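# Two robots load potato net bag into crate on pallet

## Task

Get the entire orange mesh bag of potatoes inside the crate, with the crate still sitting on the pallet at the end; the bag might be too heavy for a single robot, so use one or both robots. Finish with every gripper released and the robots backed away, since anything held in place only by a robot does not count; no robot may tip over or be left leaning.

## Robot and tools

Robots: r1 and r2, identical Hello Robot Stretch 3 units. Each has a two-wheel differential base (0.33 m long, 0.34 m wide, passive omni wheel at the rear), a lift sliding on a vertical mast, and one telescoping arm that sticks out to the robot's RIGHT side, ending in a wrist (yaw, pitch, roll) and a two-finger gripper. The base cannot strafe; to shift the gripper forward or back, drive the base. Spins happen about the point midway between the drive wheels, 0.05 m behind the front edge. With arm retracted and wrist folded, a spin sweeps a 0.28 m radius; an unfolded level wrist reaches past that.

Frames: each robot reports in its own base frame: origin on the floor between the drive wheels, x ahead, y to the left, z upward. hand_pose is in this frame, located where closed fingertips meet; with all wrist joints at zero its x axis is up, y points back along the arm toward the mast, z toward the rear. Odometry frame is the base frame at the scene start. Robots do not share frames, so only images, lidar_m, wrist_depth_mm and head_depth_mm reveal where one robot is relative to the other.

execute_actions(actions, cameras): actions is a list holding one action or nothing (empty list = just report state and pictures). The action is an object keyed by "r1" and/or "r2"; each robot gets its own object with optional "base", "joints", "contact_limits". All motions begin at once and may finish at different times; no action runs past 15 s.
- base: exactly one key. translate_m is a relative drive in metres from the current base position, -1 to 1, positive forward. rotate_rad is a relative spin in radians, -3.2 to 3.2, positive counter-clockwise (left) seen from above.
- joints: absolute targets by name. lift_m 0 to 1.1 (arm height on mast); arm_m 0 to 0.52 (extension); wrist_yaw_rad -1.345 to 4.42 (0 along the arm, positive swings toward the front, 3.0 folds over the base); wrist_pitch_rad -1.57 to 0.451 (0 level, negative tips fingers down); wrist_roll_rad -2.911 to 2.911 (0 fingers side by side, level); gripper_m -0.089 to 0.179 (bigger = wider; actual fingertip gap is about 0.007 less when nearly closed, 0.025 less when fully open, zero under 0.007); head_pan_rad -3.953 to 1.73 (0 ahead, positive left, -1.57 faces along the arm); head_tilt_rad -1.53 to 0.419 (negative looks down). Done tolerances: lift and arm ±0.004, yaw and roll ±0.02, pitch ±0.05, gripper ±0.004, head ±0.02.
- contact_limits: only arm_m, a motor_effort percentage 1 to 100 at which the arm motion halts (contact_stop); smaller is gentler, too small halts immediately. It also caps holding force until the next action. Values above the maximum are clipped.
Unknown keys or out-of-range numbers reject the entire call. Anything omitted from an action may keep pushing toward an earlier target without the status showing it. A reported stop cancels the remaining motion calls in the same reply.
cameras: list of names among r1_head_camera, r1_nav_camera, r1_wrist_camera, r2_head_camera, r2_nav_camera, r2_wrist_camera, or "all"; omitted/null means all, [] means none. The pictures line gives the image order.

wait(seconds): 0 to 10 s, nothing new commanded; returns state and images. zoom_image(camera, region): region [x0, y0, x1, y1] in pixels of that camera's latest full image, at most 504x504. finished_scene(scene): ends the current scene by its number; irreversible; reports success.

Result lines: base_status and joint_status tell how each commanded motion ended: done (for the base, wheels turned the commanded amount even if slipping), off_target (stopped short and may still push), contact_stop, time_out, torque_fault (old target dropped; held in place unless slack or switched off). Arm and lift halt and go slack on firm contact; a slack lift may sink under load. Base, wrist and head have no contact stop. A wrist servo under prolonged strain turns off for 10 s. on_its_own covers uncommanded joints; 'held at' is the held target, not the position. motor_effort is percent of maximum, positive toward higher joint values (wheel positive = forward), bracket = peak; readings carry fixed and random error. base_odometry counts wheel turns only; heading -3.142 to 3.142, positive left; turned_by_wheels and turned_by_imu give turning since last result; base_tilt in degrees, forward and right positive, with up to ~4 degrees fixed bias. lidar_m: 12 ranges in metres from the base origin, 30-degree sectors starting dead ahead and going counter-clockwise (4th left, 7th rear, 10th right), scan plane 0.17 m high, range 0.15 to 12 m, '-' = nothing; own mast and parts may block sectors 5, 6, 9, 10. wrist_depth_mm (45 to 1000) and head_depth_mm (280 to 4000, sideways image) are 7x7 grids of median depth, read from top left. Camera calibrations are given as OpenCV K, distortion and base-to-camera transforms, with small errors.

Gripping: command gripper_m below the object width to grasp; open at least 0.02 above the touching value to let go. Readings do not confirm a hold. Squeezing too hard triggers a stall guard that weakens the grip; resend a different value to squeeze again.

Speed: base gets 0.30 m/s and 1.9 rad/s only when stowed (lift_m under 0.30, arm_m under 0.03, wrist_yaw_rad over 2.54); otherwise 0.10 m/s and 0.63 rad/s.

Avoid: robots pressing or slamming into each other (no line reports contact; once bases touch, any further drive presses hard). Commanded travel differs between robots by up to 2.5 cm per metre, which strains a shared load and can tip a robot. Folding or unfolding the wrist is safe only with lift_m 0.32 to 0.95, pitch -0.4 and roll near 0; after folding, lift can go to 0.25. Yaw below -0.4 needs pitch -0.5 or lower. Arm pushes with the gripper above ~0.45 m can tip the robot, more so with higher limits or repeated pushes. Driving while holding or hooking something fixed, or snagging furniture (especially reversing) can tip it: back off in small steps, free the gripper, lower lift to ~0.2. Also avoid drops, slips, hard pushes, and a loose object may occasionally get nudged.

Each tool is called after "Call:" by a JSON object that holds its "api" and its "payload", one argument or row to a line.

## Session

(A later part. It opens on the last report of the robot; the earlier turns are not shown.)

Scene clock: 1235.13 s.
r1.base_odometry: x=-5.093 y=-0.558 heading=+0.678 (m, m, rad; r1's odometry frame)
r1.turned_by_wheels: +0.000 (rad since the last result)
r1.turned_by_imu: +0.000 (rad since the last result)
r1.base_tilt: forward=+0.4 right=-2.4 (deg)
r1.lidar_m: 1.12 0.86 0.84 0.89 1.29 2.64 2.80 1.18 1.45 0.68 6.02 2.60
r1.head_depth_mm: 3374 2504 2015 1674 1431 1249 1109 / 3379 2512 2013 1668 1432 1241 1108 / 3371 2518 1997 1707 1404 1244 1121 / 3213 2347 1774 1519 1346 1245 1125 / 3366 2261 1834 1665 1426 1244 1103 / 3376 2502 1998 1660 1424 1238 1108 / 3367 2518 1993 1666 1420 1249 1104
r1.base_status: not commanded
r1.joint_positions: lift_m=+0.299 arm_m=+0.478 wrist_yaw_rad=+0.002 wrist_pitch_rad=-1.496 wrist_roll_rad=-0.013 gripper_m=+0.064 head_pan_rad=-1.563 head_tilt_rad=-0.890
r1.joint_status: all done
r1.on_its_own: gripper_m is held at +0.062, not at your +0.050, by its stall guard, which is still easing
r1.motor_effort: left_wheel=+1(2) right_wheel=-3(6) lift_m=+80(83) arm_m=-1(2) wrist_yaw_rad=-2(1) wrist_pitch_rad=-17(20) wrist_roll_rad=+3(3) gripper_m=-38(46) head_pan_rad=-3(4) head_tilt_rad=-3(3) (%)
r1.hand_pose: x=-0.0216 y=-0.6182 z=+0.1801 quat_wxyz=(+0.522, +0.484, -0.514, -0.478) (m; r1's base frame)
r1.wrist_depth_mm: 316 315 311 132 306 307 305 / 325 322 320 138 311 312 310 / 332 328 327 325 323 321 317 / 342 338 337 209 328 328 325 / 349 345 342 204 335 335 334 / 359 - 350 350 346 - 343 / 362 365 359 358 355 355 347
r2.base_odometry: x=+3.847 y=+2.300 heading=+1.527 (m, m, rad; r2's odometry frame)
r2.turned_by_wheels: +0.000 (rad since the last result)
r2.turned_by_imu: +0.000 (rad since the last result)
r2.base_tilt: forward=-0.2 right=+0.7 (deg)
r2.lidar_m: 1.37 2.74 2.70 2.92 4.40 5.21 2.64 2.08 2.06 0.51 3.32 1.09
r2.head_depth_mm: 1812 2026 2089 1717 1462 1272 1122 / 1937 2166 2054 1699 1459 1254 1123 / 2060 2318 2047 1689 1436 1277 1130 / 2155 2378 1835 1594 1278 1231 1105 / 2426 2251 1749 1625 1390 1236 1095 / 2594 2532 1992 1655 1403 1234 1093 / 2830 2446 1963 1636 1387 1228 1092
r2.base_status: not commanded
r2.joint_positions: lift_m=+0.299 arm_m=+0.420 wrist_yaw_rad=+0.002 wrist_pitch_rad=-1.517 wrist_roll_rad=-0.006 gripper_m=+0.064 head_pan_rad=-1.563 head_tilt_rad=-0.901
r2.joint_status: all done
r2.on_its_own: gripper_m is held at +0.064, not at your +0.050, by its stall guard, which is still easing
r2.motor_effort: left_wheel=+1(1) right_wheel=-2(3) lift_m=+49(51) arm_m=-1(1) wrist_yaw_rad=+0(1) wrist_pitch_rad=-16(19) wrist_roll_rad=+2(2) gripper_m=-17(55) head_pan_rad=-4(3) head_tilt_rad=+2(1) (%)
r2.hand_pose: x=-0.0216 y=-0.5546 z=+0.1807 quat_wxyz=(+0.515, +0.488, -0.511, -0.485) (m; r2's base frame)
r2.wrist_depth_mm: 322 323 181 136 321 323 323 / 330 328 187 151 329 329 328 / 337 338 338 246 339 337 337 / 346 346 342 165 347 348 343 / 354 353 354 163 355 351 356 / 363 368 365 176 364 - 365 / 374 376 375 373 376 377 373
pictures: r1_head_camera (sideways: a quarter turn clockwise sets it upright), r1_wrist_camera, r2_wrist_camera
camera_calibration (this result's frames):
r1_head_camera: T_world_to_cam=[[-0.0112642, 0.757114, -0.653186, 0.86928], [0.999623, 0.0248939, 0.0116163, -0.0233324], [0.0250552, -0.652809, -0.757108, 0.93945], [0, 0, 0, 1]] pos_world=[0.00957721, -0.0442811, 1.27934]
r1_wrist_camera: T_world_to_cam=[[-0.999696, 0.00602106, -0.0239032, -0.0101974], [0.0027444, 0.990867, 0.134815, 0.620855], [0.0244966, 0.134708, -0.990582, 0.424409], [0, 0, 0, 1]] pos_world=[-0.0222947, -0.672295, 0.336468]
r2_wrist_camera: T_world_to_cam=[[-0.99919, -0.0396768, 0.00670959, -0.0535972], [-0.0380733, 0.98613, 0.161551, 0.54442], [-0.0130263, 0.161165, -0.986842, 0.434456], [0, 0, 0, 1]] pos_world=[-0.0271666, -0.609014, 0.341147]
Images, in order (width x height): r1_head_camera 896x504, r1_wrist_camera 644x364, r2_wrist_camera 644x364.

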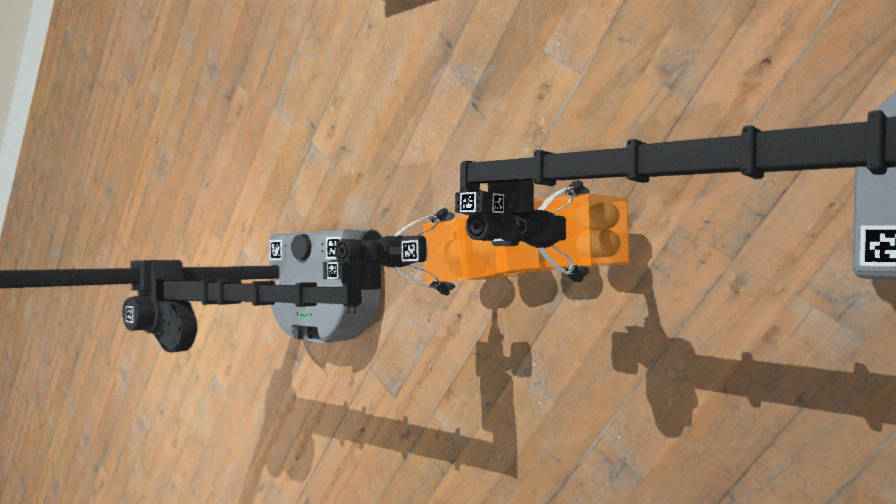

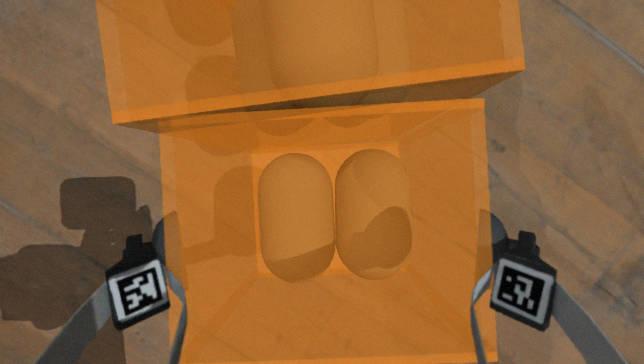

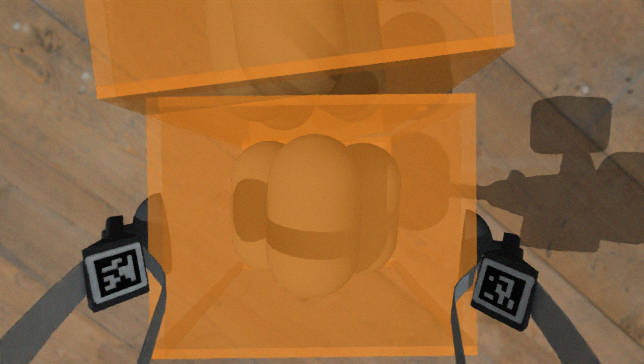

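Call:
{"api": "execute_actions", "payload": {
  "actions": [
    {"r1":{"joints":{"lift_m":0.62}},"r2":{"joints":{"lift_m":0.62}}}
  ],
  "cameras": ["r1_wrist_camera","r2_wrist_camera"]
}}

Call:
{"api": "execute_actions", "payload": {
  "actions": [
    {"r1":{"base":{"translate_m":-0.45}},"r2":{"base":{"translate_m":0.45}}}
  ],
  "cameras": ["r1_wrist_camera","r2_wrist_camera"]
}}

Call:
{"api": "execute_actions", "payload": {
  "actions": [
    {"r1":{"base":{"translate_m":-0.4}},"r2":{"base":{"translate_m":0.4}}}
  ]
}}

Scene clock: 1264.87 s.
r1.base_odometry: x=-5.093 y=-0.558 heading=+0.678 (m, m, rad; r1's odometry frame)
r1.turned_by_wheels: +0.000 (rad since the last result)
r1.turned_by_imu: -0.003 (rad since the last result)
r1.base_tilt: forward=+0.4 right=-2.3 (deg)
r1.lidar_m: 1.12 0.86 0.84 0.89 1.29 2.64 2.81 1.19 1.45 1.46 6.05 2.59
r1.head_depth_mm: 3352 2497 2004 1662 1431 1249 1124 / 3354 2505 2005 1698 - - 1127 / 3389 2509 - 1629 1428 1241 1126 / 3224 1001 1707 1113 1398 1250 1122 / 1296 2347 1844 1662 1417 1244 1108 / 3388 2515 2022 1662 1427 1242 1108 / 3335 2506 2007 1671 1423 1248 1111
r1.base_status: not commanded
r1.joint_positions: lift_m=+0.619 arm_m=+0.478 wrist_yaw_rad=+0.002 wrist_pitch_rad=-1.489 wrist_roll_rad=-0.013 gripper_m=+0.107 head_pan_rad=-1.563 head_tilt_rad=-0.890
r1.joint_status: all done
r1.on_its_own: gripper_m is held at +0.106, not at your +0.050, by its stall guard, which is not easing now
r1.motor_effort: left_wheel=+2(1) right_wheel=-3(3) lift_m=+81(84) arm_m=-1(1) wrist_yaw_rad=-1(1) wrist_pitch_rad=-18(19) wrist_roll_rad=+2(3) gripper_m=-20(20) head_pan_rad=-4(4) head_tilt_rad=-2(3) (%)
r1.hand_pose: x=-0.0216 y=-0.6199 z=+0.5001 quat_wxyz=(+0.524, +0.483, -0.516, -0.476) (m; r1's base frame)
r1.wrist_depth_mm: 616 613 606 145 599 598 594 / 637 639 620 148 603 605 592 / 642 645 630 260 630 625 621 / 650 650 652 219 627 634 625 / 677 673 662 212 646 643 649 / 682 - 671 674 671 - 664 / 707 702 700 691 676 677 673
r2.base_odometry: x=+3.847 y=+2.300 heading=+1.527 (m, m, rad; r2's odometry frame)
r2.turned_by_wheels: +0.000 (rad since the last result)
r2.turned_by_imu: +0.000 (rad since the last result)
r2.base_tilt: forward=-0.2 right=+0.7 (deg)
r2.lidar_m: 1.38 2.73 2.70 2.92 4.40 5.24 2.63 2.08 2.06 1.46 3.34 1.09
r2.head_depth_mm: 1803 2022 2095 1711 1454 1276 1122 / 1932 2181 2079 1694 1454 1286 - / 2056 2346 2104 - 1445 1257 1116 / 2118 2367 1729 1085 1342 1241 1111 / 1303 970 1763 1575 1392 1247 1101 / 2576 2500 2017 1643 1415 1234 1098 / 2865 2474 1976 1634 1409 1234 1091
r2.base_status: not commanded
r2.joint_positions: lift_m=+0.619 arm_m=+0.420 wrist_yaw_rad=+0.002 wrist_pitch_rad=-1.509 wrist_roll_rad=-0.006 gripper_m=+0.110 head_pan_rad=-1.563 head_tilt_rad=-0.901
r2.joint_status: all done
r2.on_its_own: gripper_m is held at +0.109, not at your +0.050, by its stall guard, which is not easing now
r2.motor_effort: left_wheel=+1(1) right_wheel=-2(2) lift_m=+49(47) arm_m=-1(1) wrist_yaw_rad=-1(1) wrist_pitch_rad=-19(19) wrist_roll_rad=+1(2) gripper_m=-23(23) head_pan_rad=-5(4) head_tilt_rad=+1(1) (%)
r2.hand_pose: x=-0.0216 y=-0.5566 z=+0.5007 quat_wxyz=(+0.517, +0.486, -0.513, -0.483) (m; r2's base frame)
r2.wrist_depth_mm: 639 635 200 151 638 639 637 / 656 646 204 161 652 647 648 / 667 666 660 225 663 662 666 / 683 681 674 179 674 680 678 / 693 695 687 175 692 707 698 / 714 715 718 706 715 - 702 / 725 746 744 729 734 722 720
pictures: r1_wrist_camera, r2_wrist_camera
camera_calibration (this result's frames):
r1_wrist_camera: T_world_to_cam=[[-0.999696, 0.00585968, -0.0239522, -0.0026119], [0.00273879, 0.991731, 0.128308, 0.583182], [0.024506, 0.128204, -0.991445, 0.737991], [0, 0, 0, 1]] pos_world=[-0.0222935, -0.672957, 0.656788]
r2_wrist_camera: T_world_to_cam=[[-0.99919, -0.0396351, 0.00701167, -0.0559497], [-0.0380884, 0.987385, 0.15369, 0.49939], [-0.0130147, 0.153298, -0.988094, 0.746759], [0, 0, 0, 1]] pos_world=[-0.0271645, -0.609784, 0.661509]
Images, in order (width x height): r1_wrist_camera 644x364, r2_wrist_camera 644x364.

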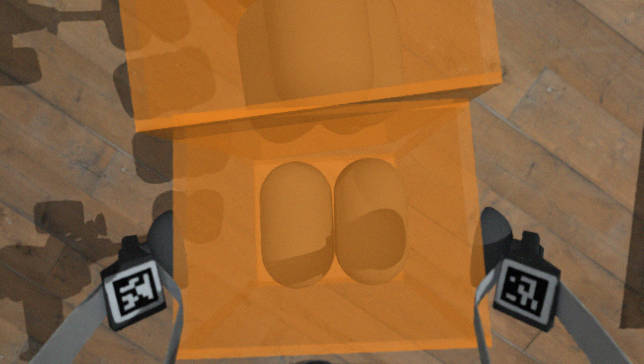

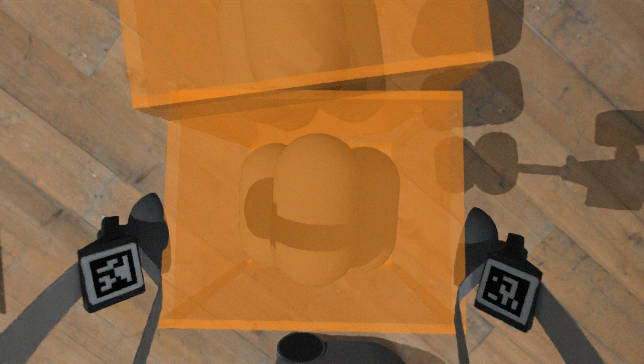

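Scene clock: 1271.20 s.
r1.base_odometry: x=-5.444 y=-0.840 heading=+0.678 (m, m, rad; r1's odometry frame)
r1.turned_by_wheels: +0.000 (rad since the last result)
r1.turned_by_imu: +0.000 (rad since the last result)
r1.base_tilt: forward=+0.4 right=-2.4 (deg)
r1.lidar_m: 1.45 1.11 1.09 1.16 1.68 2.27 2.41 0.84 0.83 0.46 5.67 3.33
r1.head_depth_mm: 3249 2514 2006 1558 1362 1178 1127 / 3349 2499 2031 1578 - - 1123 / 3346 2491 2191 1662 1425 1240 1122 / 3218 1041 1759 1626 1395 1175 1123 / 1313 2337 1837 1667 1430 1225 1106 / 3343 2527 1987 1666 1425 1240 1110 / 3346 2503 2005 1663 1425 1244 1109
r1.base_status: done
r1.joint_positions: lift_m=+0.619 arm_m=+0.478 wrist_yaw_rad=+0.001 wrist_pitch_rad=-1.549 wrist_roll_rad=-0.013 gripper_m=+0.106 head_pan_rad=-1.563 head_tilt_rad=-0.891
r1.joint_status: not commanded
r1.on_its_own: gripper_m is held at +0.106, not at your +0.050, by its stall guard, which is not easing now
r1.motor_effort: left_wheel=+0(7) right_wheel=+2(14) lift_m=+66(81) arm_m=-2(3) wrist_yaw_rad=-1(2) wrist_pitch_rad=-1(26) wrist_roll_rad=+1(3) gripper_m=+0(21) head_pan_rad=-3(3) head_tilt_rad=-2(2) (%)
r1.hand_pose: x=-0.0217 y=-0.6046 z=+0.5012 quat_wxyz=(+0.509, +0.498, -0.501, -0.491) (m; r1's base frame)
r1.wrist_depth_mm: 609 598 601 591 587 479 482 / 627 620 627 607 604 491 589 / 636 638 627 619 621 507 506 / 656 662 649 648 643 522 526 / 684 680 669 615 661 542 538 / 704 715 707 681 683 580 563 / 737 728 725 713 707 710 715
r2.base_odometry: x=+3.867 y=+2.750 heading=+1.527 (m, m, rad; r2's odometry frame)
r2.turned_by_wheels: +0.000 (rad since the last result)
r2.turned_by_imu: -0.001 (rad since the last result)
r2.base_tilt: forward=-0.3 right=+0.6 (deg)
r2.lidar_m: 3.12 2.46 2.43 2.63 3.94 5.61 2.98 2.35 2.33 1.02 0.82 0.68
r2.head_depth_mm: 2045 2280 2064 1715 1463 1275 1128 / 2192 2426 2080 1696 1459 1284 - / 2327 2496 2084 - 1442 1252 1120 / 2395 2382 1722 1583 1410 1254 1109 / 1322 2250 1839 1666 1421 1239 1102 / 2932 2513 1993 1536 1326 1215 1094 / 3097 2509 1957 1549 1315 1111 1018
r2.base_status: done
r2.joint_positions: lift_m=+0.620 arm_m=+0.420 wrist_yaw_rad=+0.001 wrist_pitch_rad=-1.565 wrist_roll_rad=-0.005 gripper_m=+0.109 head_pan_rad=-1.563 head_tilt_rad=-0.901
r2.joint_status: not commanded
r2.on_its_own: gripper_m is held at +0.109, not at your +0.050, by its stall guard, which is not easing now
r2.motor_effort: left_wheel=+0(4) right_wheel=+0(7) lift_m=+38(49) arm_m=-2(1) wrist_yaw_rad=-1(1) wrist_pitch_rad=-2(22) wrist_roll_rad=+1(2) gripper_m=+0(23) head_pan_rad=-4(4) head_tilt_rad=+2(1) (%)
r2.hand_pose: x=-0.0217 y=-0.5425 z=+0.5020 quat_wxyz=(+0.503, +0.500, -0.500, -0.497) (m; r2's base frame)
r2.wrist_depth_mm: 529 507 627 616 619 626 625 / 640 522 642 635 638 641 643 / 600 537 662 667 671 655 662 / 583 555 680 684 677 679 688 / 647 576 706 710 707 715 715 / 606 603 730 733 737 722 735 / 758 771 762 - 765 763 755
pictures: r1_wrist_camera, r2_wrist_camera
camera_calibration (this result's frames):
r1_wrist_camera: T_world_to_cam=[[-0.999692, 0.00802442, -0.0234799, -0.00162468], [0.00348476, 0.98229, 0.187335, 0.53254], [0.0245673, 0.187196, -0.982015, 0.768068], [0, 0, 0, 1]] pos_world=[-0.0223493, -0.666875, 0.654453]
r2_wrist_camera: T_world_to_cam=[[-0.999276, -0.0377217, 0.00490552, -0.0533166], [-0.0358786, 0.97749, 0.207906, 0.452692], [-0.0126377, 0.20758, -0.978136, 0.770335], [0, 0, 0, 1]] pos_world=[-0.0273008, -0.604419, 0.659637]
Images, in order (width x height): r1_wrist_camera 644x364, r2_wrist_camera 644x364.

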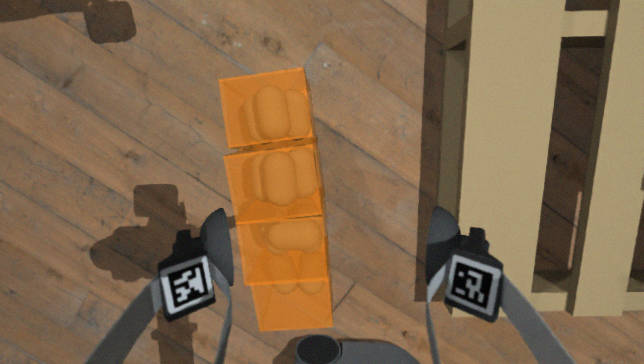

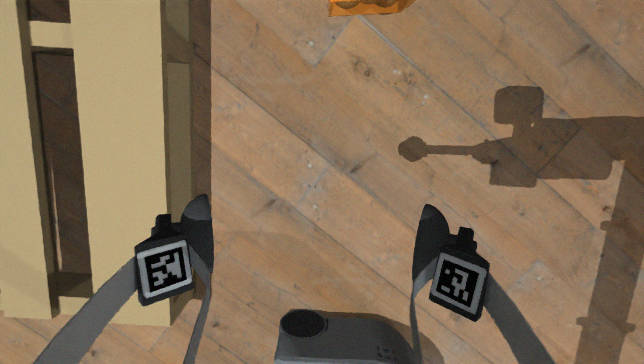

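Scene clock: 1276.47 s.
r1.base_odometry: x=-5.756 y=-1.091 heading=+0.678 (m, m, rad; r1's odometry frame)
r1.turned_by_wheels: +0.000 (rad since the last result)
r1.turned_by_imu: -0.002 (rad since the last result)
r1.base_tilt: forward=+0.4 right=-2.4 (deg)
r1.lidar_m: 1.75 1.34 1.32 1.40 1.98 1.94 2.07 2.97 0.62 0.68 0.61 4.03
r1.head_depth_mm: 3079 2523 2008 1497 1227 1201 1127 / 3223 2513 2033 1537 - - 1128 / 3385 2509 2209 1485 1278 1145 1121 / 3212 1024 1730 1557 1344 1140 1124 / 1319 2337 1851 1623 1368 1169 1107 / 3344 2513 2004 1653 1421 1238 1106 / 3375 2530 1995 1661 1344 1178 1105
r1.base_status: done
r1.joint_positions: lift_m=+0.619 arm_m=+0.478 wrist_yaw_rad=+0.001 wrist_pitch_rad=-1.549 wrist_roll_rad=-0.013 gripper_m=+0.106 head_pan_rad=-1.563 head_tilt_rad=-0.891
r1.joint_status: not commanded
r1.on_its_own: gripper_m is held at +0.106, not at your +0.050, by its stall guard, which is not easing now
r1.motor_effort: left_wheel=-1(5) right_wheel=+1(5) lift_m=+66(66) arm_m=-2(2) wrist_yaw_rad=-1(1) wrist_pitch_rad=-2(1) wrist_roll_rad=+2(2) gripper_m=+1(0) head_pan_rad=-3(4) head_tilt_rad=-3(2) (%)
r1.hand_pose: x=-0.0217 y=-0.6046 z=+0.5012 quat_wxyz=(+0.509, +0.498, -0.501, -0.491) (m; r1's base frame)
r1.wrist_depth_mm: 596 607 485 492 479 468 470 / 620 618 506 595 486 484 485 / 560 634 519 520 508 498 498 / 545 654 536 535 535 493 505 / 660 666 548 552 553 590 542 / 706 701 571 572 573 585 560 / 731 738 721 704 710 721 698
r2.base_odometry: x=+3.885 y=+3.150 heading=+1.527 (m, m, rad; r2's odometry frame)
r2.turned_by_wheels: +0.000 (rad since the last result)
r2.turned_by_imu: +0.001 (rad since the last result)
r2.base_tilt: forward=-0.3 right=+0.6 (deg)
r2.lidar_m: 2.82 2.22 2.20 2.37 3.55 5.91 3.27 2.59 1.11 0.68 0.39 0.49
r2.head_depth_mm: 2265 2466 2084 1711 1435 1274 1128 / 2412 2532 2078 1650 1459 1289 - / 2576 2607 2110 - 1389 1233 1058 / 2558 2444 1768 1540 1317 1152 1022 / 1328 1084 1839 1547 1315 1177 1041 / 3095 2511 1988 1410 1247 1116 1044 / 2938 2491 1959 1408 1270 1111 1021
r2.base_status: done
r2.joint_positions: lift_m=+0.620 arm_m=+0.420 wrist_yaw_rad=+0.001 wrist_pitch_rad=-1.565 wrist_roll_rad=-0.005 gripper_m=+0.109 head_pan_rad=-1.563 head_tilt_rad=-0.901
r2.joint_status: not commanded
r2.on_its_own: gripper_m is held at +0.109, not at your +0.050, by its stall guard, which is not easing now
r2.motor_effort: left_wheel=+0(5) right_wheel=+0(5) lift_m=+38(38) arm_m=-1(1) wrist_yaw_rad=-1(0) wrist_pitch_rad=-2(2) wrist_roll_rad=+1(1) gripper_m=+0(0) head_pan_rad=-3(3) head_tilt_rad=+1(1) (%)
r2.hand_pose: x=-0.0217 y=-0.5425 z=+0.5020 quat_wxyz=(+0.503, +0.500, -0.500, -0.497) (m; r2's base frame)
r2.wrist_depth_mm: 500 417 508 531 509 625 628 / 517 432 523 526 630 631 633 / 533 448 539 540 661 673 666 / 551 461 560 560 688 684 681 / 573 566 581 580 689 700 705 / 458 495 586 605 727 737 731 / 773 752 765 606 756 756 748
pictures: r1_head_camera (sideways: a quarter turn clockwise sets it upright), r1_nav_camera (sideways: a quarter turn counterclockwise sets it upright), r1_wrist_camera, r2_head_camera (sideways: a quarter turn clockwise sets it upright), r2_nav_camera (sideways: a quarter turn counterclockwise sets it upright), r2_wrist_camera
camera_calibration (this result's frames):
r1_head_camera: T_world_to_cam=[[-0.0112534, 0.757654, -0.652559, 0.868463], [0.999623, 0.0248648, 0.0116308, -0.0233513], [0.0250379, -0.652182, -0.757649, 0.940153], [0, 0, 0, 1]] pos_world=[0.00957621, -0.0442625, 1.2793]
r1_nav_camera: T_world_to_cam=[[0.0167126, -0.7723, 0.635038, -0.787047], [-0.999859, -0.0140764, 0.00919471, 0.0489901], [0.00183796, -0.635102, -0.772426, 0.962436], [0, 0, 0, 1]] pos_world=[0.0603678, 0.00409778, 1.24277]
r1_wrist_camera: T_world_to_cam=[[-0.999692, 0.00802429, -0.0234799, -0.00162476], [0.00348464, 0.98229, 0.187335, 0.53254], [0.0245673, 0.187196, -0.982015, 0.768068], [0, 0, 0, 1]] pos_world=[-0.0223493, -0.666875, 0.654453]
r2_head_camera: T_world_to_cam=[[-0.0322645, 0.763978, -0.644436, 0.866128], [0.9991, 0.00688024, -0.0418648, 0.0525887], [-0.0275499, -0.645206, -0.763512, 0.952815], [0, 0, 0, 1]] pos_world=[0.00165381, -0.047302, 1.28785]
r2_nav_camera: T_world_to_cam=[[0.00532451, -0.804669, 0.593699, -0.731549], [-0.998362, -0.0381028, -0.0426889, 0.116666], [0.056972, -0.592499, -0.803554, 1.00088], [0, 0, 0, 1]] pos_world=[0.0633472, 0.00881204, 1.24356]
r2_wrist_camera: T_world_to_cam=[[-0.999276, -0.0377216, 0.00490552, -0.0533166], [-0.0358786, 0.97749, 0.207907, 0.452692], [-0.0126377, 0.20758, -0.978136, 0.770336], [0, 0, 0, 1]] pos_world=[-0.0273008, -0.604419, 0.659637]
Images, in order (width x height): r1_head_camera 896x504, r1_nav_camera 672x504, r1_wrist_camera 644x364, r2_head_camera 896x504, r2_nav_camera 672x504, r2_wrist_camera 644x364.

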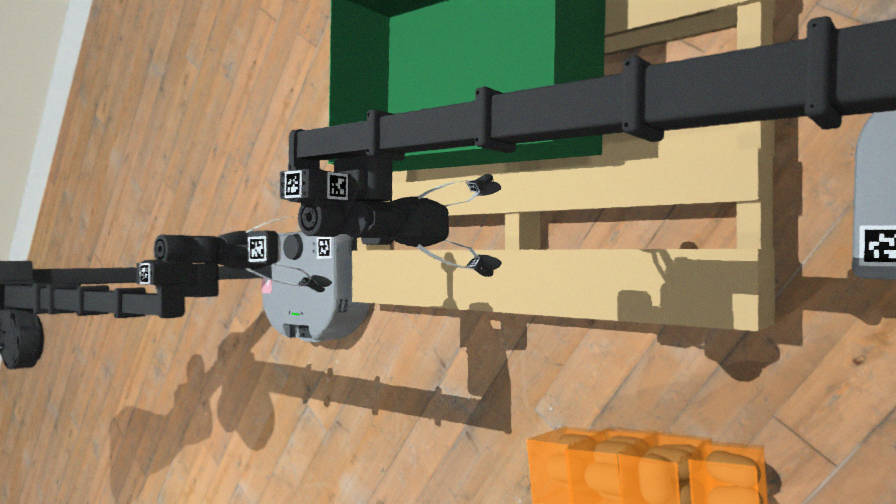

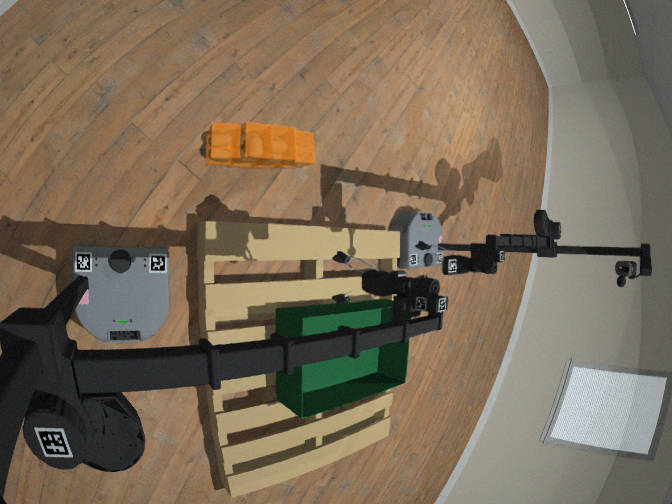

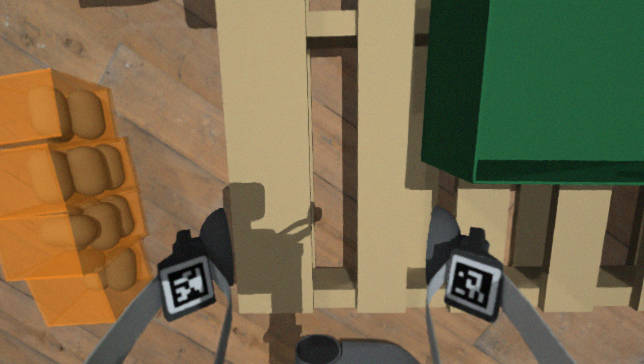

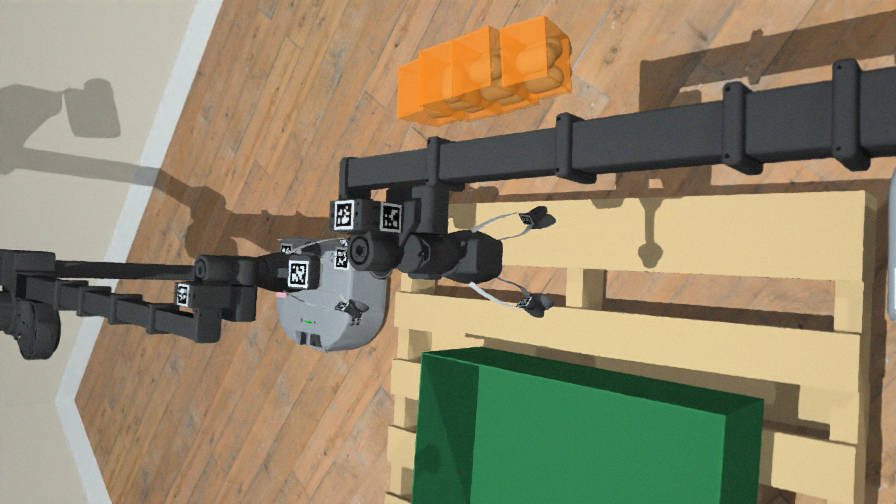

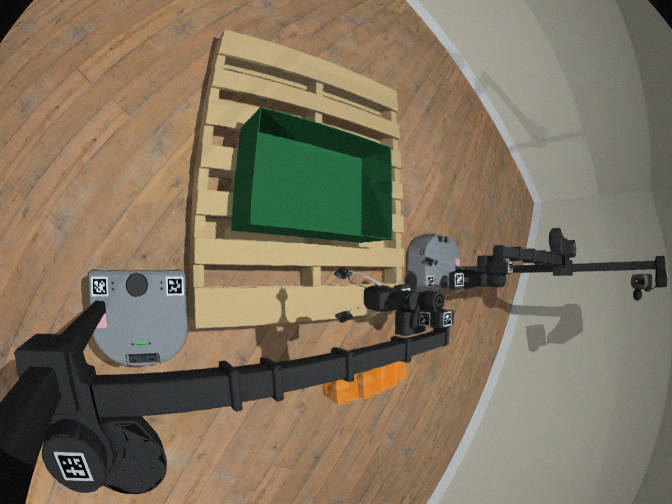

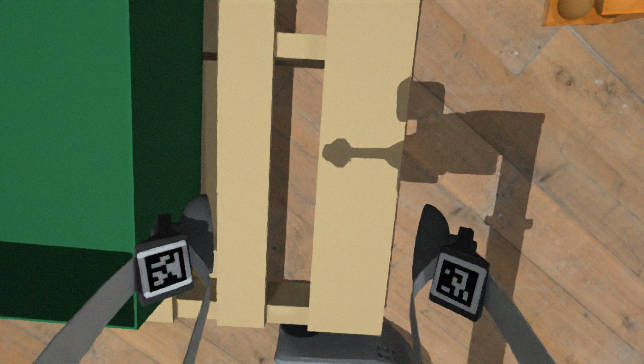

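Call:
{"api": "execute_actions", "payload": {
  "actions": [
    {"r1":{"base":{"translate_m":0.47},"joints":{"arm_m":0.2,"gripper_m":0.179}},"r2":{"base":{"translate_m":-0.47},"joints":{"gripper_m":0.179,"arm_m":0.5}}}
  ],
  "cameras": ["r1_wrist_camera","r2_wrist_camera","r1_head_camera"]
}}

Scene clock: 1296.67 s.
r1.base_odometry: x=-5.389 y=-0.796 heading=+0.678 (m, m, rad; r1's odometry frame)
r1.turned_by_wheels: +0.000 (rad since the last result)
r1.turned_by_imu: +0.001 (rad since the last result)
r1.base_tilt: forward=+0.4 right=-2.4 (deg)
r1.lidar_m: 1.40 1.08 1.06 1.12 1.63 2.33 2.47 0.88 0.92 0.46 5.74 3.25
r1.head_depth_mm: 3217 2516 1998 1590 1317 1125 1119 / 3382 2490 2003 1580 - 1226 - / 3375 2512 2009 1714 - 1223 1128 / 3172 917 1751 1664 1406 1180 1124 / 1317 2334 1834 1669 1429 1244 1107 / 3384 2510 1993 1674 1425 1243 1104 / 3406 2521 1995 1660 1427 1242 1109
r1.base_status: done
r1.joint_positions: lift_m=+0.619 arm_m=+0.200 wrist_yaw_rad=+0.001 wrist_pitch_rad=-1.550 wrist_roll_rad=-0.012 gripper_m=+0.179 head_pan_rad=-1.563 head_tilt_rad=-0.891
r1.joint_status: all done
r1.motor_effort: left_wheel=+0(4) right_wheel=+2(8) lift_m=+66(66) arm_m=-3(4) wrist_yaw_rad=-1(1) wrist_pitch_rad=-1(1) wrist_roll_rad=+2(2) gripper_m=+0(85) head_pan_rad=-4(3) head_tilt_rad=-3(3) (%)
r1.hand_pose: x=-0.0217 y=-0.3265 z=+0.5012 quat_wxyz=(+0.509, +0.498, -0.501, -0.492) (m; r1's base frame)
r1.wrist_depth_mm: 605 598 600 501 587 566 479 / 625 629 614 509 606 585 494 / 651 634 636 577 624 522 523 / 670 649 662 656 653 639 628 / 693 681 680 666 663 665 659 / 710 700 696 - - 686 670 / 741 740 720 - - 713 700
r2.base_odometry: x=+3.864 y=+2.680 heading=+1.527 (m, m, rad; r2's odometry frame)
r2.turned_by_wheels: +0.000 (rad since the last result)
r2.turned_by_imu: -0.001 (rad since the last result)
r2.base_tilt: forward=-0.3 right=+0.6 (deg)
r2.lidar_m: 3.17 2.51 2.47 2.67 4.03 5.54 2.93 2.31 2.28 1.02 0.91 0.74
r2.head_depth_mm: 2020 2255 2097 1727 1451 1271 1123 / 2171 2365 2070 1705 1462 1271 - / 2288 2447 2164 - 1436 1256 1112 / 2363 1720 1810 1543 1405 1250 1103 / 1333 2424 1820 1654 1423 1246 1107 / 2864 2468 1984 1571 1389 1239 1099 / 3005 2449 1985 1564 1268 1147 1060
r2.base_status: done
r2.joint_positions: lift_m=+0.620 arm_m=+0.500 wrist_yaw_rad=+0.001 wrist_pitch_rad=-1.565 wrist_roll_rad=-0.005 gripper_m=+0.179 head_pan_rad=-1.563 head_tilt_rad=-0.901
r2.joint_status: all done
r2.motor_effort: left_wheel=+0(2) right_wheel=+0(4) lift_m=+38(38) arm_m=+1(0) wrist_yaw_rad=+0(1) wrist_pitch_rad=-1(2) wrist_roll_rad=+1(1) gripper_m=+1(97) head_pan_rad=-3(3) head_tilt_rad=+1(2) (%)
r2.hand_pose: x=-0.0217 y=-0.6221 z=+0.5020 quat_wxyz=(+0.503, +0.500, -0.500, -0.497) (m; r2's base frame)
r2.wrist_depth_mm: 502 606 626 541 629 617 623 / 529 623 641 644 639 642 642 / 547 637 658 664 668 664 658 / 559 665 691 694 682 676 687 / 705 695 714 705 712 698 704 / - 716 733 736 725 732 737 / 643 637 762 764 766 761 779
pictures: r1_head_camera (sideways: a quarter turn clockwise sets it upright), r1_wrist_camera, r2_wrist_camera
camera_calibration (this result's frames):
r1_head_camera: T_world_to_cam=[[-0.0112535, 0.757654, -0.652559, 0.868463], [0.999623, 0.024865, 0.0116308, -0.0233513], [0.025038, -0.652182, -0.757649, 0.940153], [0, 0, 0, 1]] pos_world=[0.00957622, -0.0442625, 1.2793]
r1_wrist_camera: T_world_to_cam=[[-0.999688, 0.00851622, -0.0234827, -0.00369397], [0.00394962, 0.982152, 0.188047, 0.259001], [0.024665, 0.187895, -0.981879, 0.71619], [0, 0, 0, 1]] pos_world=[-0.0223806, -0.388915, 0.654421]
r2_wrist_camera: T_world_to_cam=[[-0.999281, -0.0375957, 0.0048957, -0.0562329], [-0.035754, 0.977439, 0.208169, 0.530326], [-0.0126115, 0.207845, -0.978081, 0.786999], [0, 0, 0, 1]] pos_world=[-0.0273059, -0.684049, 0.659627]
Images, in order (width x height): r1_head_camera 896x504, r1_wrist_camera 644x364, r2_wrist_camera 644x364.

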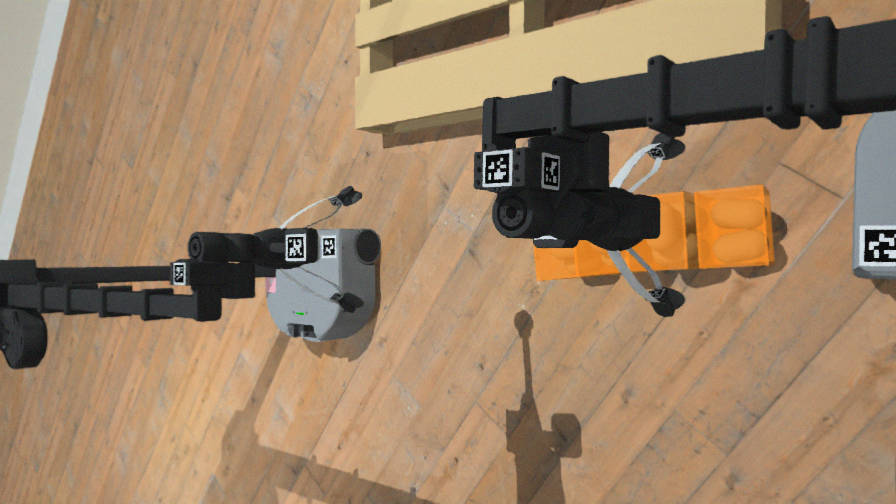

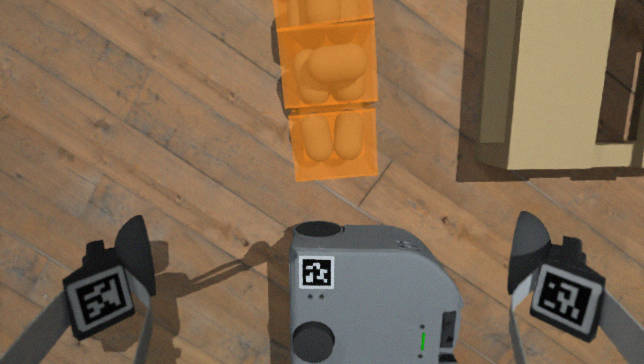

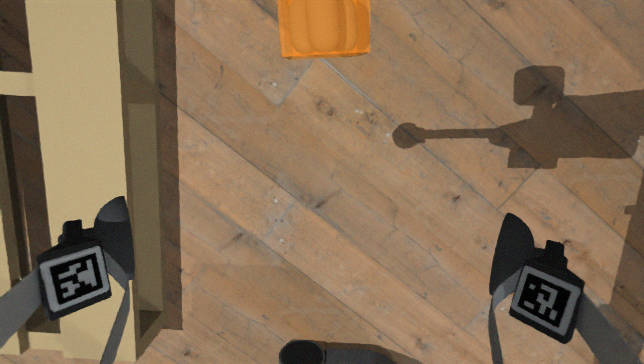

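Call:
{"api": "execute_actions", "payload": {
  "actions": [
    {"r1":{"base":{"translate_m":-0.015},"joints":{"arm_m":0.215,"lift_m":0.3}},"r2":{"joints":{"arm_m":0.3}}}
  ],
  "cameras": ["r1_wrist_camera"]
}}

Call:
{"api": "execute_actions", "payload": {
  "actions": [
    {"r1":{"joints":{"lift_m":0.222}}}
  ],
  "cameras": []
}}

Call:
{"api": "execute_actions", "payload": {
  "actions": [
    {"r1":{"joints":{"gripper_m":0.05}}}
  ],
  "cameras": []
}}

Call:
{"api": "execute_actions", "payload": {
  "actions": [
    {"r1":{"joints":{"lift_m":0.245,"arm_m":0.48}}}
  ],
  "cameras": ["r1_wrist_camera","r1_head_camera","r2_wrist_camera"]
}}

Scene clock: 1311.53 s.
r1.base_odometry: x=-5.401 y=-0.805 heading=+0.678 (m, m, rad; r1's odometry frame)
r1.turned_by_wheels: +0.000 (rad since the last result)
r1.turned_by_imu: -0.001 (rad since the last result)
r1.base_tilt: forward=+0.4 right=-2.4 (deg)
r1.lidar_m: 1.41 1.09 1.06 1.13 1.64 2.31 2.46 0.87 0.89 0.46 5.77 3.25
r1.head_depth_mm: 3218 2533 2018 1586 1347 1120 1107 / 3377 2488 2000 1560 1370 1220 1117 / 3366 2509 2005 1662 1444 1181 1126 / 3226 1772 1807 1664 1392 1176 1121 / 1317 2412 1839 1665 1425 1245 1104 / 3393 2511 2003 1671 1429 1249 1107 / 3371 2521 2002 1659 1421 1251 1107
r1.base_status: done
r1.joint_positions: lift_m=+0.301 arm_m=+0.215 wrist_yaw_rad=+0.001 wrist_pitch_rad=-1.550 wrist_roll_rad=-0.012 gripper_m=+0.179 head_pan_rad=-1.563 head_tilt_rad=-0.891
r1.joint_status: all done
r1.motor_effort: left_wheel=-2(5) right_wheel=+1(4) lift_m=+16(62) arm_m=+2(3) wrist_yaw_rad=-1(2) wrist_pitch_rad=-1(1) wrist_roll_rad=+2(2) gripper_m=+0(1) head_pan_rad=-3(3) head_tilt_rad=-3(3) (%)
r1.hand_pose: x=-0.0217 y=-0.3410 z=+0.1828 quat_wxyz=(+0.509, +0.498, -0.501, -0.492) (m; r1's base frame)
r1.wrist_depth_mm: 314 311 210 165 303 303 299 / 322 321 318 218 313 314 308 / 333 333 330 267 325 322 316 / 345 343 340 258 332 334 325 / 356 351 349 350 347 345 341 / 367 366 362 359 358 357 353 / 384 377 376 - 367 367 366
r2.base_odometry: x=+3.864 y=+2.680 heading=+1.527 (m, m, rad; r2's odometry frame)
r2.turned_by_wheels: +0.000 (rad since the last result)
r2.turned_by_imu: +0.000 (rad since the last result)
r2.base_tilt: forward=-0.2 right=+0.6 (deg)
r2.lidar_m: 3.16 2.50 2.48 2.67 4.03 5.56 2.93 2.31 2.29 1.03 0.91 0.74
r2.head_depth_mm: 2027 2225 2072 1715 1465 1274 1122 / 2132 2354 2085 1715 1468 1283 - / 2296 2467 2076 1817 1453 1251 1114 / 2427 2393 1856 1756 1371 1250 1109 / 2661 1558 1720 1646 1426 1241 1106 / 2919 2500 1973 1581 1389 1231 1097 / 2996 2432 1963 1562 1275 1144 1062
r2.base_status: not commanded
r2.joint_positions: lift_m=+0.620 arm_m=+0.300 wrist_yaw_rad=+0.001 wrist_pitch_rad=-1.565 wrist_roll_rad=-0.005 gripper_m=+0.179 head_pan_rad=-1.563 head_tilt_rad=-0.901
r2.joint_status: all done
r2.motor_effort: left_wheel=+1(1) right_wheel=+0(0) lift_m=+38(38) arm_m=-3(0) wrist_yaw_rad=+0(0) wrist_pitch_rad=-2(2) wrist_roll_rad=+1(1) gripper_m=+0(1) head_pan_rad=-5(4) head_tilt_rad=+1(1) (%)
r2.hand_pose: x=-0.0217 y=-0.4225 z=+0.5020 quat_wxyz=(+0.503, +0.500, -0.500, -0.498) (m; r2's base frame)
r2.wrist_depth_mm: 509 607 627 633 616 627 621 / 528 625 647 640 636 638 645 / 541 638 671 658 653 672 659 / 559 666 680 676 680 683 677 / 596 709 708 713 708 702 700 / - 729 734 - 734 729 734 / 773 769 772 - 760 755 771
pictures: r1_wrist_camera
camera_calibration (this result's frames):
r1_wrist_camera: T_world_to_cam=[[-0.999688, 0.00852447, -0.0234814, -0.0110447], [0.00395455, 0.982126, 0.188182, 0.333087], [0.0246658, 0.188031, -0.981853, 0.406331], [0, 0, 0, 1]] pos_world=[-0.0223809, -0.403442, 0.336017]
Images, in order (width x height): r1_wrist_camera 644x364.

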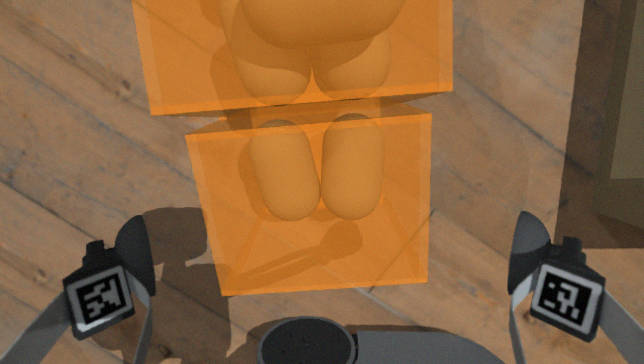

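Scene clock: 1313.07 s.
r1.base_odometry: x=-5.401 y=-0.805 heading=+0.678 (m, m, rad; r1's odometry frame)
r1.turned_by_wheels: +0.000 (rad since the last result)
r1.turned_by_imu: +0.000 (rad since the last result)
r1.base_tilt: forward=+0.4 right=-2.4 (deg)
r1.lidar_m: 1.40 1.09 1.06 1.13 1.64 2.31 2.46 0.87 0.90 0.47 5.71 3.26
r1.head_depth_mm: 3227 2515 2003 1581 1350 1127 1104 / 3364 2531 2006 1562 1370 1220 1115 / 3385 2518 2008 1660 1434 1204 1125 / 3211 1766 1808 1659 1365 1182 1121 / 1316 2406 1838 1666 1421 1247 1108 / 3366 2512 2004 1665 1425 1242 1108 / 3319 2493 2016 1665 1423 1240 1106
r1.base_status: not commanded
r1.joint_positions: lift_m=+0.223 arm_m=+0.215 wrist_yaw_rad=+0.001 wrist_pitch_rad=-1.554 wrist_roll_rad=-0.013 gripper_m=+0.179 head_pan_rad=-1.563 head_tilt_rad=-0.891
r1.joint_status: all done
r1.motor_effort: left_wheel=+0(1) right_wheel=-5(5) lift_m=+7(17) arm_m=+2(3) wrist_yaw_rad=-1(1) wrist_pitch_rad=+0(1) wrist_roll_rad=+2(3) gripper_m=-1(1) head_pan_rad=-4(3) head_tilt_rad=-3(4) (%)
r1.hand_pose: x=-0.0217 y=-0.3399 z=+0.1052 quat_wxyz=(+0.508, +0.499, -0.500, -0.492) (m; r1's base frame)
r1.wrist_depth_mm: 243 240 134 139 137 233 231 / 250 249 152 200 242 241 238 / 258 256 253 195 248 248 246 / 267 264 191 184 255 256 254 / 277 273 270 195 265 263 262 / 284 284 281 279 276 275 270 / 298 297 293 289 287 285 284
r2.base_odometry: x=+3.864 y=+2.680 heading=+1.527 (m, m, rad; r2's odometry frame)
r2.turned_by_wheels: +0.000 (rad since the last result)
r2.turned_by_imu: +0.000 (rad since the last result)
r2.base_tilt: forward=-0.2 right=+0.7 (deg)
r2.lidar_m: 3.16 2.50 2.48 2.67 4.03 5.53 2.93 2.31 2.28 1.01 0.91 0.74
r2.head_depth_mm: 2005 2226 2078 1704 1466 1266 1126 / 2149 2363 2061 1706 1476 1297 - / 2320 2492 2029 1834 1438 1248 1116 / 2444 2454 1862 1743 1378 1251 1101 / 2659 2308 1726 1649 1430 1234 1107 / 2911 2500 1974 1583 1397 1241 1095 / 3007 2448 1947 1542 1276 1149 1055
r2.base_status: not commanded
r2.joint_positions: lift_m=+0.620 arm_m=+0.300 wrist_yaw_rad=+0.001 wrist_pitch_rad=-1.565 wrist_roll_rad=-0.005 gripper_m=+0.179 head_pan_rad=-1.563 head_tilt_rad=-0.901
r2.joint_status: not commanded
r2.motor_effort: left_wheel=+0(1) right_wheel=+0(0) lift_m=+38(38) arm_m=-3(3) wrist_yaw_rad=+0(0) wrist_pitch_rad=-2(1) wrist_roll_rad=+1(1) gripper_m=+0(0) head_pan_rad=-3(4) head_tilt_rad=+1(2) (%)
r2.hand_pose: x=-0.0217 y=-0.4225 z=+0.5020 quat_wxyz=(+0.503, +0.500, -0.500, -0.498) (m; r2's base frame)
r2.wrist_depth_mm: 508 611 626 627 623 628 621 / 524 621 650 649 653 636 643 / 546 646 667 662 665 661 660 / 562 669 686 684 688 685 678 / 604 700 708 711 705 710 706 / - 733 744 - 721 726 741 / 782 770 773 - 757 767 767
pictures: none
No camera images: the call's "cameras" was empty. Leave "cameras" out to get every camera's image.

Scene clock: 1314.83 s.
r1.base_odometry: x=-5.401 y=-0.805 heading=+0.678 (m, m, rad; r1's odometry frame)
r1.turned_by_wheels: +0.000 (rad since the last result)
r1.turned_by_imu: +0.000 (rad since the last result)
r1.base_tilt: forward=+0.4 right=-2.5 (deg)
r1.lidar_m: 1.40 1.08 1.06 1.13 1.64 2.32 2.46 0.87 0.90 0.47 5.71 3.26
r1.head_depth_mm: 3199 2513 2003 1578 1335 1129 1109 / 3381 2519 2008 1555 1370 1226 1117 / 3355 2516 2005 1667 1422 1185 1126 / 3196 1758 1814 1674 1358 1172 1130 / 1319 2427 1849 1659 1427 1249 1107 / 3356 2522 2010 1666 1418 1245 1107 / 3330 2511 2014 1664 1432 1245 1106
r1.base_status: not commanded
r1.joint_positions: lift_m=+0.223 arm_m=+0.215 wrist_yaw_rad=+0.003 wrist_pitch_rad=-1.555 wrist_roll_rad=-0.020 gripper_m=+0.052 head_pan_rad=-1.563 head_tilt_rad=-0.891
r1.joint_status: all done
r1.motor_effort: left_wheel=+1(2) right_wheel=-3(6) lift_m=+7(7) arm_m=+3(3) wrist_yaw_rad=-2(3) wrist_pitch_rad=+0(1) wrist_roll_rad=+6(7) gripper_m=-47(100) head_pan_rad=-3(4) head_tilt_rad=-3(3) (%)
r1.hand_pose: x=-0.0217 y=-0.3396 z=+0.1052 quat_wxyz=(+0.510, +0.502, -0.498, -0.491) (m; r1's base frame)
r1.wrist_depth_mm: 243 241 135 140 138 233 232 / 248 249 245 244 242 240 238 / 259 256 250 188 247 249 246 / 268 267 262 189 256 257 256 / 276 274 273 207 267 263 263 / 286 - 282 281 277 - 270 / 297 296 294 290 286 286 282
r2.base_odometry: x=+3.864 y=+2.680 heading=+1.527 (m, m, rad; r2's odometry frame)
r2.turned_by_wheels: +0.000 (rad since the last result)
r2.turned_by_imu: +0.000 (rad since the last result)
r2.base_tilt: forward=-0.3 right=+0.6 (deg)
r2.lidar_m: 3.16 2.51 2.47 2.67 4.03 5.53 2.92 2.31 2.28 1.01 0.91 0.74
r2.head_depth_mm: 2019 2245 2081 1724 1457 1272 1127 / 2151 2361 2052 1712 1469 1279 - / 2276 2491 2044 1810 1445 1252 1119 / 2404 2471 1877 1736 1373 1245 1106 / 2674 2268 1740 1631 1423 1250 1100 / 2893 2491 1983 1577 1389 1233 1102 / 3029 2518 1967 1548 1274 1154 1056
r2.base_status: not commanded
r2.joint_positions: lift_m=+0.620 arm_m=+0.300 wrist_yaw_rad=+0.001 wrist_pitch_rad=-1.565 wrist_roll_rad=-0.005 gripper_m=+0.179 head_pan_rad=-1.563 head_tilt_rad=-0.901
r2.joint_status: not commanded
r2.motor_effort: left_wheel=+1(0) right_wheel=+0(0) lift_m=+38(38) arm_m=-3(3) wrist_yaw_rad=+1(0) wrist_pitch_rad=-1(1) wrist_roll_rad=+1(1) gripper_m=+0(0) head_pan_rad=-3(4) head_tilt_rad=+2(2) (%)
r2.hand_pose: x=-0.0217 y=-0.4225 z=+0.5020 quat_wxyz=(+0.503, +0.500, -0.500, -0.498) (m; r2's base frame)
r2.wrist_depth_mm: 512 608 621 626 620 626 617 / 527 618 640 653 642 638 635 / 545 651 672 667 657 665 667 / 565 661 691 687 684 681 685 / 602 706 710 704 712 705 709 / - 732 735 - 723 725 738 / 768 764 776 - 765 761 777
pictures: none
No camera images: the call's "cameras" was empty. Leave "cameras" out to get every camera's image.

Scene clock: 1318.00 s.
r1.base_odometry: x=-5.401 y=-0.805 heading=+0.677 (m, m, rad; r1's odometry frame)
r1.turned_by_wheels: +0.000 (rad since the last result)
r1.turned_by_imu: -0.001 (rad since the last result)
r1.base_tilt: forward=+0.5 right=-2.3 (deg)
r1.lidar_m: 1.41 1.08 1.06 1.13 1.64 2.31 2.46 0.87 0.90 0.73 5.74 3.26
r1.head_depth_mm: 3224 2530 2013 1581 1347 1125 1111 / 3366 2507 2014 1548 1371 1230 1107 / 3354 2506 2007 1710 1385 1244 1125 / 3212 1764 1835 1668 1345 1246 1129 / 1316 2446 1836 1663 1417 1247 1109 / 3351 2511 1997 1672 1422 1246 1107 / 3374 2486 2006 1668 1430 1245 1106
r1.base_status: not commanded
r1.joint_positions: lift_m=+0.244 arm_m=+0.479 wrist_yaw_rad=+0.003 wrist_pitch_rad=-1.554 wrist_roll_rad=-0.017 gripper_m=+0.068 head_pan_rad=-1.563 head_tilt_rad=-0.891
r1.joint_status: all done
r1.on_its_own: gripper_m is held at +0.066, not at your +0.050, by its stall guard, which is still easing
r1.motor_effort: left_wheel=+0(1) right_wheel=+2(3) lift_m=+63(69) arm_m=+6(8) wrist_yaw_rad=-3(2) wrist_pitch_rad=+0(1) wrist_roll_rad=+4(8) gripper_m=-36(47) head_pan_rad=-4(3) head_tilt_rad=-3(1) (%)
r1.hand_pose: x=-0.0217 y=-0.6045 z=+0.1264 quat_wxyz=(+0.509, +0.501, -0.499, -0.491) (m; r1's base frame)
r1.wrist_depth_mm: 259 259 151 154 250 251 250 / 268 267 161 165 260 258 257 / 277 275 271 269 266 267 266 / 286 284 279 198 274 277 275 / 297 294 292 201 284 283 284 / 308 - 304 302 299 - 293 / 317 319 314 313 310 308 300
r2.base_odometry: x=+3.864 y=+2.680 heading=+1.527 (m, m, rad; r2's odometry frame)
r2.turned_by_wheels: +0.000 (rad since the last result)
r2.turned_by_imu: +0.000 (rad since the last result)
r2.base_tilt: forward=-0.3 right=+0.6 (deg)
r2.lidar_m: 3.18 2.51 2.48 2.68 4.01 5.54 2.93 2.31 2.29 0.75 0.91 0.74
r2.head_depth_mm: 2011 2258 2087 1711 1459 1262 1123 / 2130 2366 2061 1700 1458 1294 - / 2291 2490 2037 1822 1436 1256 1114 / 2398 2414 1859 1748 1291 1239 1112 / 2660 2269 1738 1552 1405 1246 1103 / 2885 2499 2000 1574 1394 1229 1099 / 3022 2496 1977 1548 1267 1156 1062
r2.base_status: not commanded
r2.joint_positions: lift_m=+0.620 arm_m=+0.300 wrist_yaw_rad=+0.001 wrist_pitch_rad=-1.565 wrist_roll_rad=-0.005 gripper_m=+0.179 head_pan_rad=-1.563 head_tilt_rad=-0.901
r2.joint_status: not commanded
r2.motor_effort: left_wheel=+1(0) right_wheel=+0(0) lift_m=+38(38) arm_m=-3(3) wrist_yaw_rad=+0(0) wrist_pitch_rad=-2(2) wrist_roll_rad=+1(1) gripper_m=+0(0) head_pan_rad=-4(3) head_tilt_rad=+1(1) (%)
r2.hand_pose: x=-0.0217 y=-0.4225 z=+0.5020 quat_wxyz=(+0.503, +0.500, -0.500, -0.498) (m; r2's base frame)
r2.wrist_depth_mm: 511 605 629 577 625 622 619 / 522 616 655 640 643 642 640 / 538 641 668 658 667 663 656 / 562 664 686 684 686 690 677 / 605 707 712 709 708 706 711 / - 739 731 - 725 734 743 / 769 765 763 - 770 768 749
pictures: r1_head_camera (sideways: a quarter turn clockwise sets it upright), r1_wrist_camera, r2_wrist_camera
camera_calibration (this result's frames):
r1_head_camera: T_world_to_cam=[[-0.0112533, 0.757654, -0.652559, 0.868463], [0.999623, 0.0248647, 0.0116308, -0.0233513], [0.0250378, -0.652182, -0.757649, 0.940153], [0, 0, 0, 1]] pos_world=[0.00957621, -0.0442625, 1.2793]
r1_wrist_camera: T_world_to_cam=[[-0.999723, 0.00295626, -0.023364, -0.0135283], [-0.00160281, 0.981248, 0.192741, 0.601262], [0.0234957, 0.192725, -0.980972, 0.403195], [0, 0, 0, 1]] pos_world=[-0.0220342, -0.667653, 0.279319]
r2_wrist_camera: T_world_to_cam=[[-0.999281, -0.0375976, 0.00487813, -0.048722], [-0.0357535, 0.977339, 0.208639, 0.334976], [-0.0126119, 0.208315, -0.97798, 0.745679], [0, 0, 0, 1]] pos_world=[-0.027306, -0.484553, 0.659608]
Images, in order (width x height): r1_head_camera 896x504, r1_wrist_camera 644x364, r2_wrist_camera 644x364.

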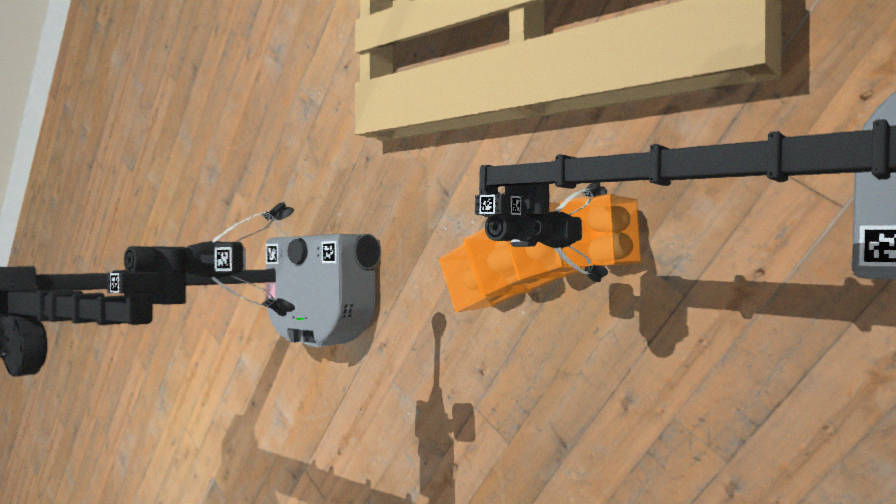

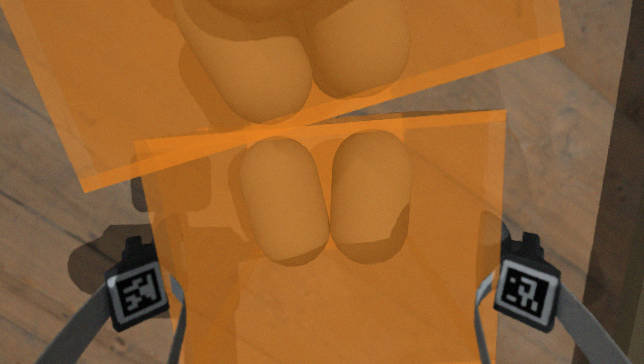

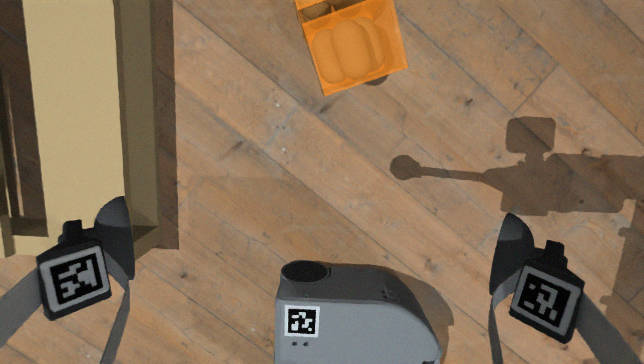

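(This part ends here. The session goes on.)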